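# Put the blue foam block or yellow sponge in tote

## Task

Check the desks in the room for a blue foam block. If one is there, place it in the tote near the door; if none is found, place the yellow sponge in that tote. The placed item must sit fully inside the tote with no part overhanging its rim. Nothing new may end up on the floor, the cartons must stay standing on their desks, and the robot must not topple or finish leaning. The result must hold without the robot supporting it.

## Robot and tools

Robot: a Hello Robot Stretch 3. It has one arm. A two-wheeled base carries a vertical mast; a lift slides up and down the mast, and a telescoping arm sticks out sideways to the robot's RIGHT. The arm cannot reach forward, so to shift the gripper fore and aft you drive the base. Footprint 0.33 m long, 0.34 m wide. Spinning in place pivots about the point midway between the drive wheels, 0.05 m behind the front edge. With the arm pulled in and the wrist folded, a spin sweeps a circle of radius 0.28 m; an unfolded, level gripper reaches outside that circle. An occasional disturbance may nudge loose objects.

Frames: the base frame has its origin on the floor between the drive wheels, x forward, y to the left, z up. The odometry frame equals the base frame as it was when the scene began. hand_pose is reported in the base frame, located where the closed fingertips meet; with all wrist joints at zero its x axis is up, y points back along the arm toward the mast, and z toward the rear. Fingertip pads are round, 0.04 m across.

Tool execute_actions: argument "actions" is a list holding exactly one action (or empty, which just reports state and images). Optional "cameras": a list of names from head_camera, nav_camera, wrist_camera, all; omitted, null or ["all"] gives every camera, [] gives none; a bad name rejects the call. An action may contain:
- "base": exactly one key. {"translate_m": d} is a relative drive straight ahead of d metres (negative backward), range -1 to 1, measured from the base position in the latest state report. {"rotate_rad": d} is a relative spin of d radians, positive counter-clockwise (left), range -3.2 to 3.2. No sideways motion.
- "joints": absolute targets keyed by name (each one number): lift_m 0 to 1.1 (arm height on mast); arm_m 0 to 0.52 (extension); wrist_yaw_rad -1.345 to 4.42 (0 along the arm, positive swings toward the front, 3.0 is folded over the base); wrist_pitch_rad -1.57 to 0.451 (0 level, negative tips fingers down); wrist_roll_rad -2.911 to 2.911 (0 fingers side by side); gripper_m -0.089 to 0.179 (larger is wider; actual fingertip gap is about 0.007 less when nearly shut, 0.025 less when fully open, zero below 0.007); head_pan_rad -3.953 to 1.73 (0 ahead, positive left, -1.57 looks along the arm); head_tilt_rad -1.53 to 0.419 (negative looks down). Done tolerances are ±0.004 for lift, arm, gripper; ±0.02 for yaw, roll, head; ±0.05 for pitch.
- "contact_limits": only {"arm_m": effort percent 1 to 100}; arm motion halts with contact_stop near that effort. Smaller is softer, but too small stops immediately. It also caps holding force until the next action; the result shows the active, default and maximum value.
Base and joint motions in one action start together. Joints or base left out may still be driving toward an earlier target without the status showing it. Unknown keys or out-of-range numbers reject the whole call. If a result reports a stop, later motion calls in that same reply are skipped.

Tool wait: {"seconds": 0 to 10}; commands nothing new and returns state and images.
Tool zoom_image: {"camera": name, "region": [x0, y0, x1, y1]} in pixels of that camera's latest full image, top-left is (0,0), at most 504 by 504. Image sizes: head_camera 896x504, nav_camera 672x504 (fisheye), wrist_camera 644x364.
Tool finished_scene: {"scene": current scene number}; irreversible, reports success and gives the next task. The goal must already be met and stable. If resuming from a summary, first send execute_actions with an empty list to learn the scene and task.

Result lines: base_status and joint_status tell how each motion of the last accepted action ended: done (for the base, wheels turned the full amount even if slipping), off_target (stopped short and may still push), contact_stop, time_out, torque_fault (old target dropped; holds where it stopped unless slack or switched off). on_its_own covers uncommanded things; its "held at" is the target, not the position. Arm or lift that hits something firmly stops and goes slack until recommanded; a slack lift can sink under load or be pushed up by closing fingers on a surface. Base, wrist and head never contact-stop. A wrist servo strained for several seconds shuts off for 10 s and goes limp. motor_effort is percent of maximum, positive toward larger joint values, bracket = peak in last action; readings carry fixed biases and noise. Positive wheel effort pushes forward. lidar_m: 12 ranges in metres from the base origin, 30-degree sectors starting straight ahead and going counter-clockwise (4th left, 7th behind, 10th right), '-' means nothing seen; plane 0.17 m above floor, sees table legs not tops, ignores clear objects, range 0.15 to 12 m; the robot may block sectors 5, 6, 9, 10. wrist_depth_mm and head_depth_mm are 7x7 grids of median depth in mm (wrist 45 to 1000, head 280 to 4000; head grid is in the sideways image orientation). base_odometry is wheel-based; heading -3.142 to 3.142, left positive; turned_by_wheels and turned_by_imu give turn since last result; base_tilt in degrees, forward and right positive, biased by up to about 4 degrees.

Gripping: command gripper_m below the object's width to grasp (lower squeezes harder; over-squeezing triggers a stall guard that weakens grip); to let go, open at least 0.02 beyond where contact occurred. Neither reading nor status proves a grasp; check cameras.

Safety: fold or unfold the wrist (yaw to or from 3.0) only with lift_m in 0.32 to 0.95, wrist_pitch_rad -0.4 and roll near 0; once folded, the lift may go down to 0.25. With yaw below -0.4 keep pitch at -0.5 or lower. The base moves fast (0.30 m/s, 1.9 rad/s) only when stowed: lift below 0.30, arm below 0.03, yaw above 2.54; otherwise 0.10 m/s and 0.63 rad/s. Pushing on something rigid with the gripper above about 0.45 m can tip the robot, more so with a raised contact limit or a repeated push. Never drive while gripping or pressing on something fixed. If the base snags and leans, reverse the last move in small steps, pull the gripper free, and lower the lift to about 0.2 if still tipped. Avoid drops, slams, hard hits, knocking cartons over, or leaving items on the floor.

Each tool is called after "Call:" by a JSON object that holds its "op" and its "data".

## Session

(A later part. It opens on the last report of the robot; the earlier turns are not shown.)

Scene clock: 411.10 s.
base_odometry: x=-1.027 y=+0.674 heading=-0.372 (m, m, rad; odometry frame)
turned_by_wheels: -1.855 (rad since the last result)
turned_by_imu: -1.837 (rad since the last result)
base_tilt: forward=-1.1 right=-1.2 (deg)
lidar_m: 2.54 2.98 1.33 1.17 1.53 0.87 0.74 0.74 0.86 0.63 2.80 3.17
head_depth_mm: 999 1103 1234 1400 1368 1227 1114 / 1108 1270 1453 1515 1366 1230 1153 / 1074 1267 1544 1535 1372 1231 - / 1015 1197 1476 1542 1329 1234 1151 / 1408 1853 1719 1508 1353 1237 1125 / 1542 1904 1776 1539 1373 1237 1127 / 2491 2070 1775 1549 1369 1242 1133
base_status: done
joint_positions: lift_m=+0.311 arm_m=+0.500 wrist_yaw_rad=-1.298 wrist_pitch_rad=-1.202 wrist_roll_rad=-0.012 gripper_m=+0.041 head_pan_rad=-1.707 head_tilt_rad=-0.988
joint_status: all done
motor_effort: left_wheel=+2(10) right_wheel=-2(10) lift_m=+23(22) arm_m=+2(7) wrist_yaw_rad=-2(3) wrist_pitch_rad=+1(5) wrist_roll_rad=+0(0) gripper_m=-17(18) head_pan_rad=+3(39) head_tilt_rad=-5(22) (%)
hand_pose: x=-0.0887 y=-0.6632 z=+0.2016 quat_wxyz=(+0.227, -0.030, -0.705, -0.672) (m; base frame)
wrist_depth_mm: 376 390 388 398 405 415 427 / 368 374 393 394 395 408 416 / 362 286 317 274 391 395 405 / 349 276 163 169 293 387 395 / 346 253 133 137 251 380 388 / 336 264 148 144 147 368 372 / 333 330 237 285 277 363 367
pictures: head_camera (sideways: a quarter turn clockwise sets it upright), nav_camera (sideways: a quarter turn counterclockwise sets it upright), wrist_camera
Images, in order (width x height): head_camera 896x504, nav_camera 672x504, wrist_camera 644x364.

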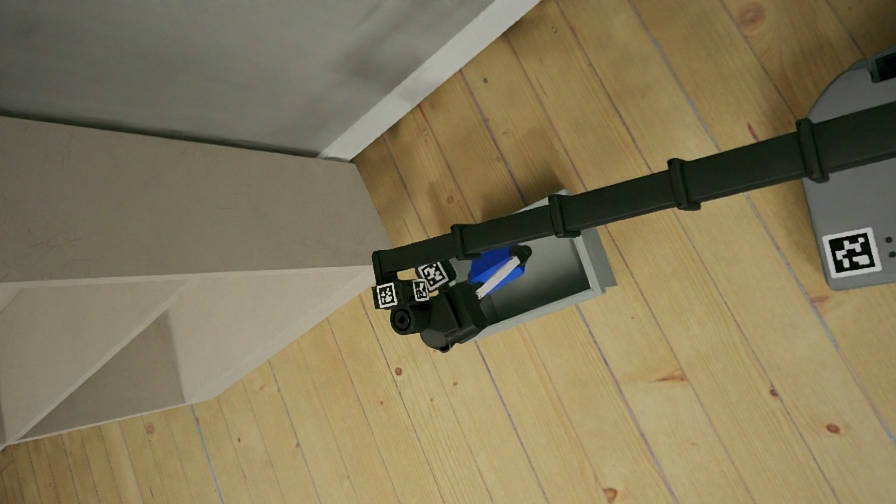

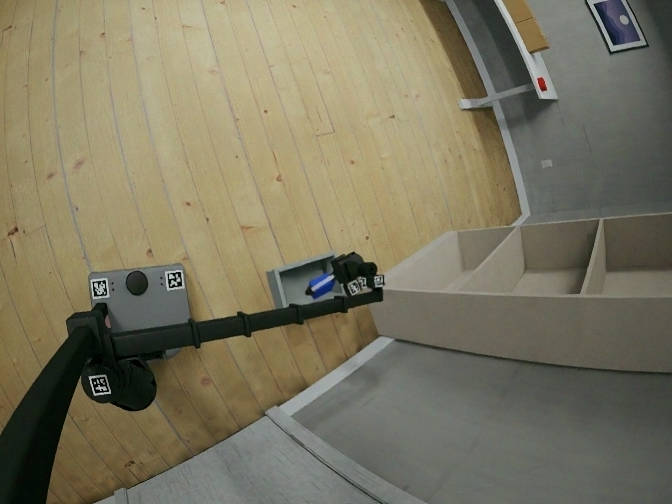

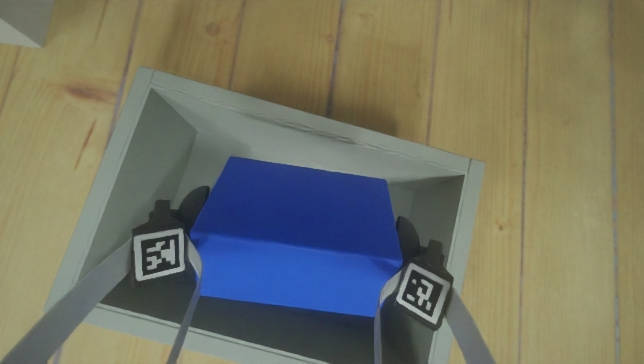

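Call:
{"op": "execute_actions", "data": {"actions": [{"joints": {"lift_m": 0.168, "arm_m": 0.513}}], "cameras": ["head_camera", "wrist_camera"]}}

Scene clock: 422.50 s.
base_odometry: x=-1.027 y=+0.674 heading=-0.372 (m, m, rad; odometry frame)
turned_by_wheels: +0.000 (rad since the last result)
turned_by_imu: +0.000 (rad since the last result)
base_tilt: forward=-1.5 right=-1.4 (deg)
lidar_m: 2.54 2.98 1.33 1.16 1.53 0.87 0.74 0.74 0.86 1.04 2.81 3.18
head_depth_mm: 999 1102 1241 1396 1357 1224 1119 / 1105 1265 1442 1507 1365 1228 1149 / 1068 1267 1549 1538 1358 1237 - / 1011 1199 1478 1584 1321 1232 1160 / 1414 1852 1710 1575 1351 1231 1122 / 1561 1932 1774 1551 1382 1235 1135 / 2426 2059 1769 1550 1376 1240 1128
base_status: not commanded
joint_positions: lift_m=+0.169 arm_m=+0.513 wrist_yaw_rad=-1.298 wrist_pitch_rad=-1.202 wrist_roll_rad=-0.012 gripper_m=+0.041 head_pan_rad=-1.707 head_tilt_rad=-0.988
joint_status: all done
motor_effort: left_wheel=+2(2) right_wheel=-2(2) lift_m=+22(21) arm_m=+3(6) wrist_yaw_rad=-1(2) wrist_pitch_rad=+1(2) wrist_roll_rad=+0(0) gripper_m=-17(17) head_pan_rad=+4(4) head_tilt_rad=-6(4) (%)
hand_pose: x=-0.0887 y=-0.6762 z=+0.0596 quat_wxyz=(+0.227, -0.030, -0.705, -0.672) (m; base frame)
wrist_depth_mm: 151 159 137 121 121 260 266 / 159 201 190 160 138 122 123 / 169 224 228 229 193 163 138 / 178 219 163 169 234 214 152 / 189 213 133 137 225 208 144 / 190 210 148 144 147 196 138 / 168 197 207 210 215 175 132
pictures: head_camera (sideways: a quarter turn clockwise sets it upright), wrist_camera
Images, in order (width x height): head_camera 896x504, wrist_camera 644x364.

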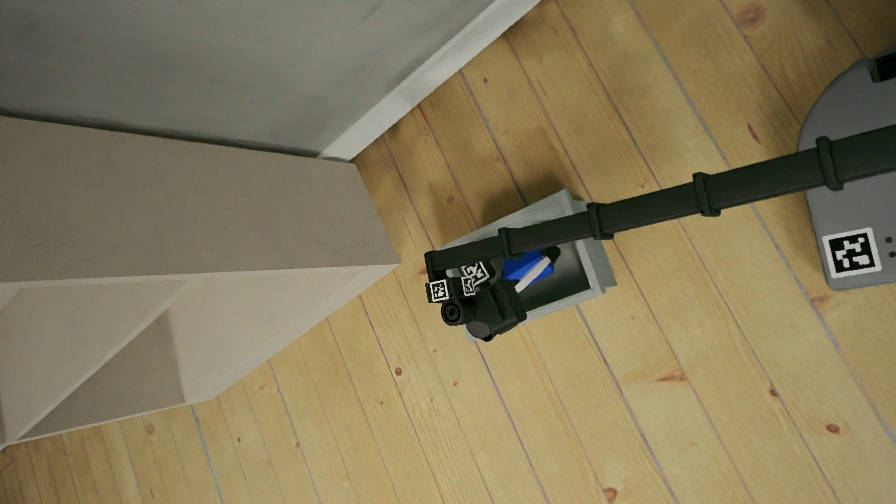

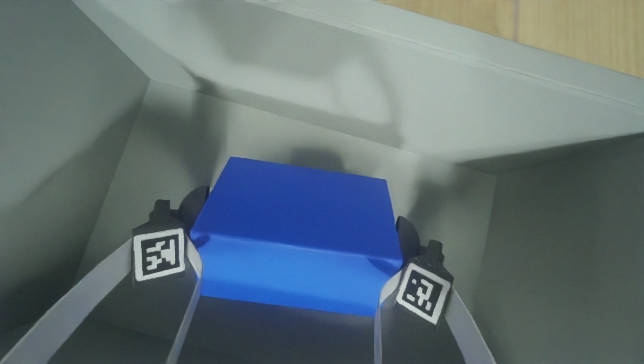

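Call:
{"op": "execute_actions", "data": {"actions": [{"joints": {"lift_m": 0.152, "gripper_m": 0.135}}], "cameras": ["wrist_camera"]}}

Scene clock: 427.27 s.
base_odometry: x=-1.027 y=+0.674 heading=-0.372 (m, m, rad; odometry frame)
turned_by_wheels: +0.000 (rad since the last result)
turned_by_imu: +0.000 (rad since the last result)
base_tilt: forward=-1.3 right=-1.4 (deg)
lidar_m: 2.55 2.98 1.33 1.17 1.53 0.87 0.74 0.74 0.86 1.04 2.81 3.17
head_depth_mm: 994 1099 1237 1403 1366 1226 1120 / 1112 1261 1449 1502 1363 1225 1147 / 1072 1267 1557 1552 1360 1248 - / 1017 1197 1467 1572 1334 1230 1152 / 1411 1862 1690 1570 1353 1231 1124 / 1541 1925 1770 1544 1372 1235 1129 / 2448 2080 1786 1546 1375 1247 1127
base_status: not commanded
joint_positions: lift_m=+0.153 arm_m=+0.513 wrist_yaw_rad=-1.298 wrist_pitch_rad=-1.202 wrist_roll_rad=-0.012 gripper_m=+0.135 head_pan_rad=-1.707 head_tilt_rad=-0.988
joint_status: all done
motor_effort: left_wheel=+2(2) right_wheel=-2(2) lift_m=+23(22) arm_m=+4(4) wrist_yaw_rad=-2(2) wrist_pitch_rad=+2(1) wrist_roll_rad=+0(0) gripper_m=+1(82) head_pan_rad=+3(3) head_tilt_rad=-4(6) (%)
hand_pose: x=-0.0887 y=-0.6762 z=+0.0436 quat_wxyz=(+0.227, -0.030, -0.705, -0.672) (m; base frame)
wrist_depth_mm: 152 158 137 120 107 106 246 / 159 202 190 160 139 122 109 / 168 208 213 215 194 163 139 / 178 204 208 211 215 215 152 / 186 - 160 207 210 206 145 / 191 194 157 159 203 184 138 / 177 190 155 155 201 171 132
pictures: wrist_camera
Images, in order (width x height): wrist_camera 644x364.

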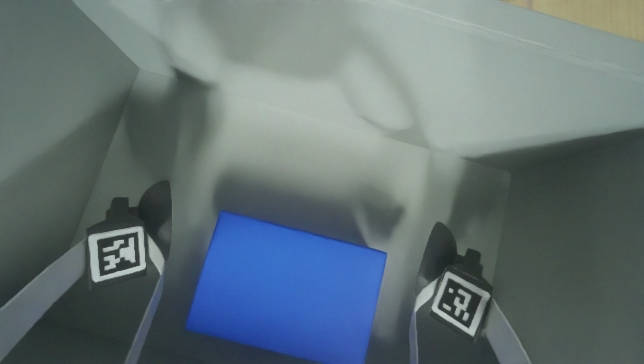

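Call:
{"op": "execute_actions", "data": {"actions": [{"joints": {"lift_m": 0.27, "head_pan_rad": 0.55, "head_tilt_rad": -0.4}}], "cameras": ["nav_camera", "wrist_camera"]}}

Scene clock: 433.93 s.
base_odometry: x=-1.027 y=+0.674 heading=-0.372 (m, m, rad; odometry frame)
turned_by_wheels: +0.000 (rad since the last result)
turned_by_imu: +0.000 (rad since the last result)
base_tilt: forward=-1.5 right=-1.3 (deg)
lidar_m: 2.55 2.98 1.33 1.17 1.53 0.87 0.74 0.74 0.86 1.07 2.80 3.19
head_depth_mm: 2512 2643 2797 2921 2284 1758 1439 / 2559 2699 2902 3009 2307 1773 1446 / 2587 2731 2940 3148 2319 1785 1456 / 2642 2806 3010 3161 2320 1811 1477 / 2665 2831 3060 3279 2396 1817 1481 / 2741 2884 3121 3285 2400 1839 1485 / 2760 2910 1831 2984 2148 1853 1501
base_status: not commanded
joint_positions: lift_m=+0.269 arm_m=+0.513 wrist_yaw_rad=-1.298 wrist_pitch_rad=-1.202 wrist_roll_rad=-0.012 gripper_m=+0.135 head_pan_rad=+0.543 head_tilt_rad=-0.409
joint_status: all done
motor_effort: left_wheel=+2(2) right_wheel=-3(2) lift_m=+54(57) arm_m=+3(4) wrist_yaw_rad=-2(2) wrist_pitch_rad=+2(2) wrist_roll_rad=+0(0) gripper_m=+1(1) head_pan_rad=+4(42) head_tilt_rad=+4(32) (%)
hand_pose: x=-0.0887 y=-0.6762 z=+0.1604 quat_wxyz=(+0.227, -0.030, -0.705, -0.672) (m; base frame)
wrist_depth_mm: 334 345 355 359 363 372 385 / 330 218 227 347 359 364 367 / 325 235 312 239 232 356 360 / 313 243 323 328 311 237 352 / 206 - 313 321 325 241 344 / 218 278 304 272 315 326 337 / 189 198 237 294 287 321 325
pictures: nav_camera (sideways: a quarter turn counterclockwise sets it upright), wrist_camera
Images, in order (width x height): nav_camera 672x504, wrist_camera 644x364.

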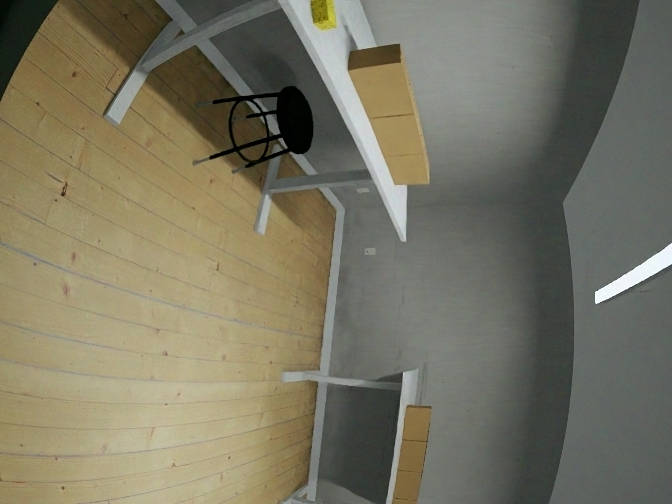

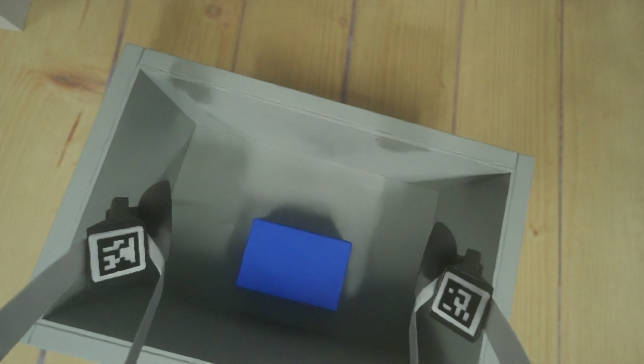

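The blue block is lying flat inside the tote and the gripper is clear of it. The cartons are upright and nothing new is on the floor.

Call:
{"op": "finished_scene", "data": {"scene": 1}}

The scene is finished: the task was done.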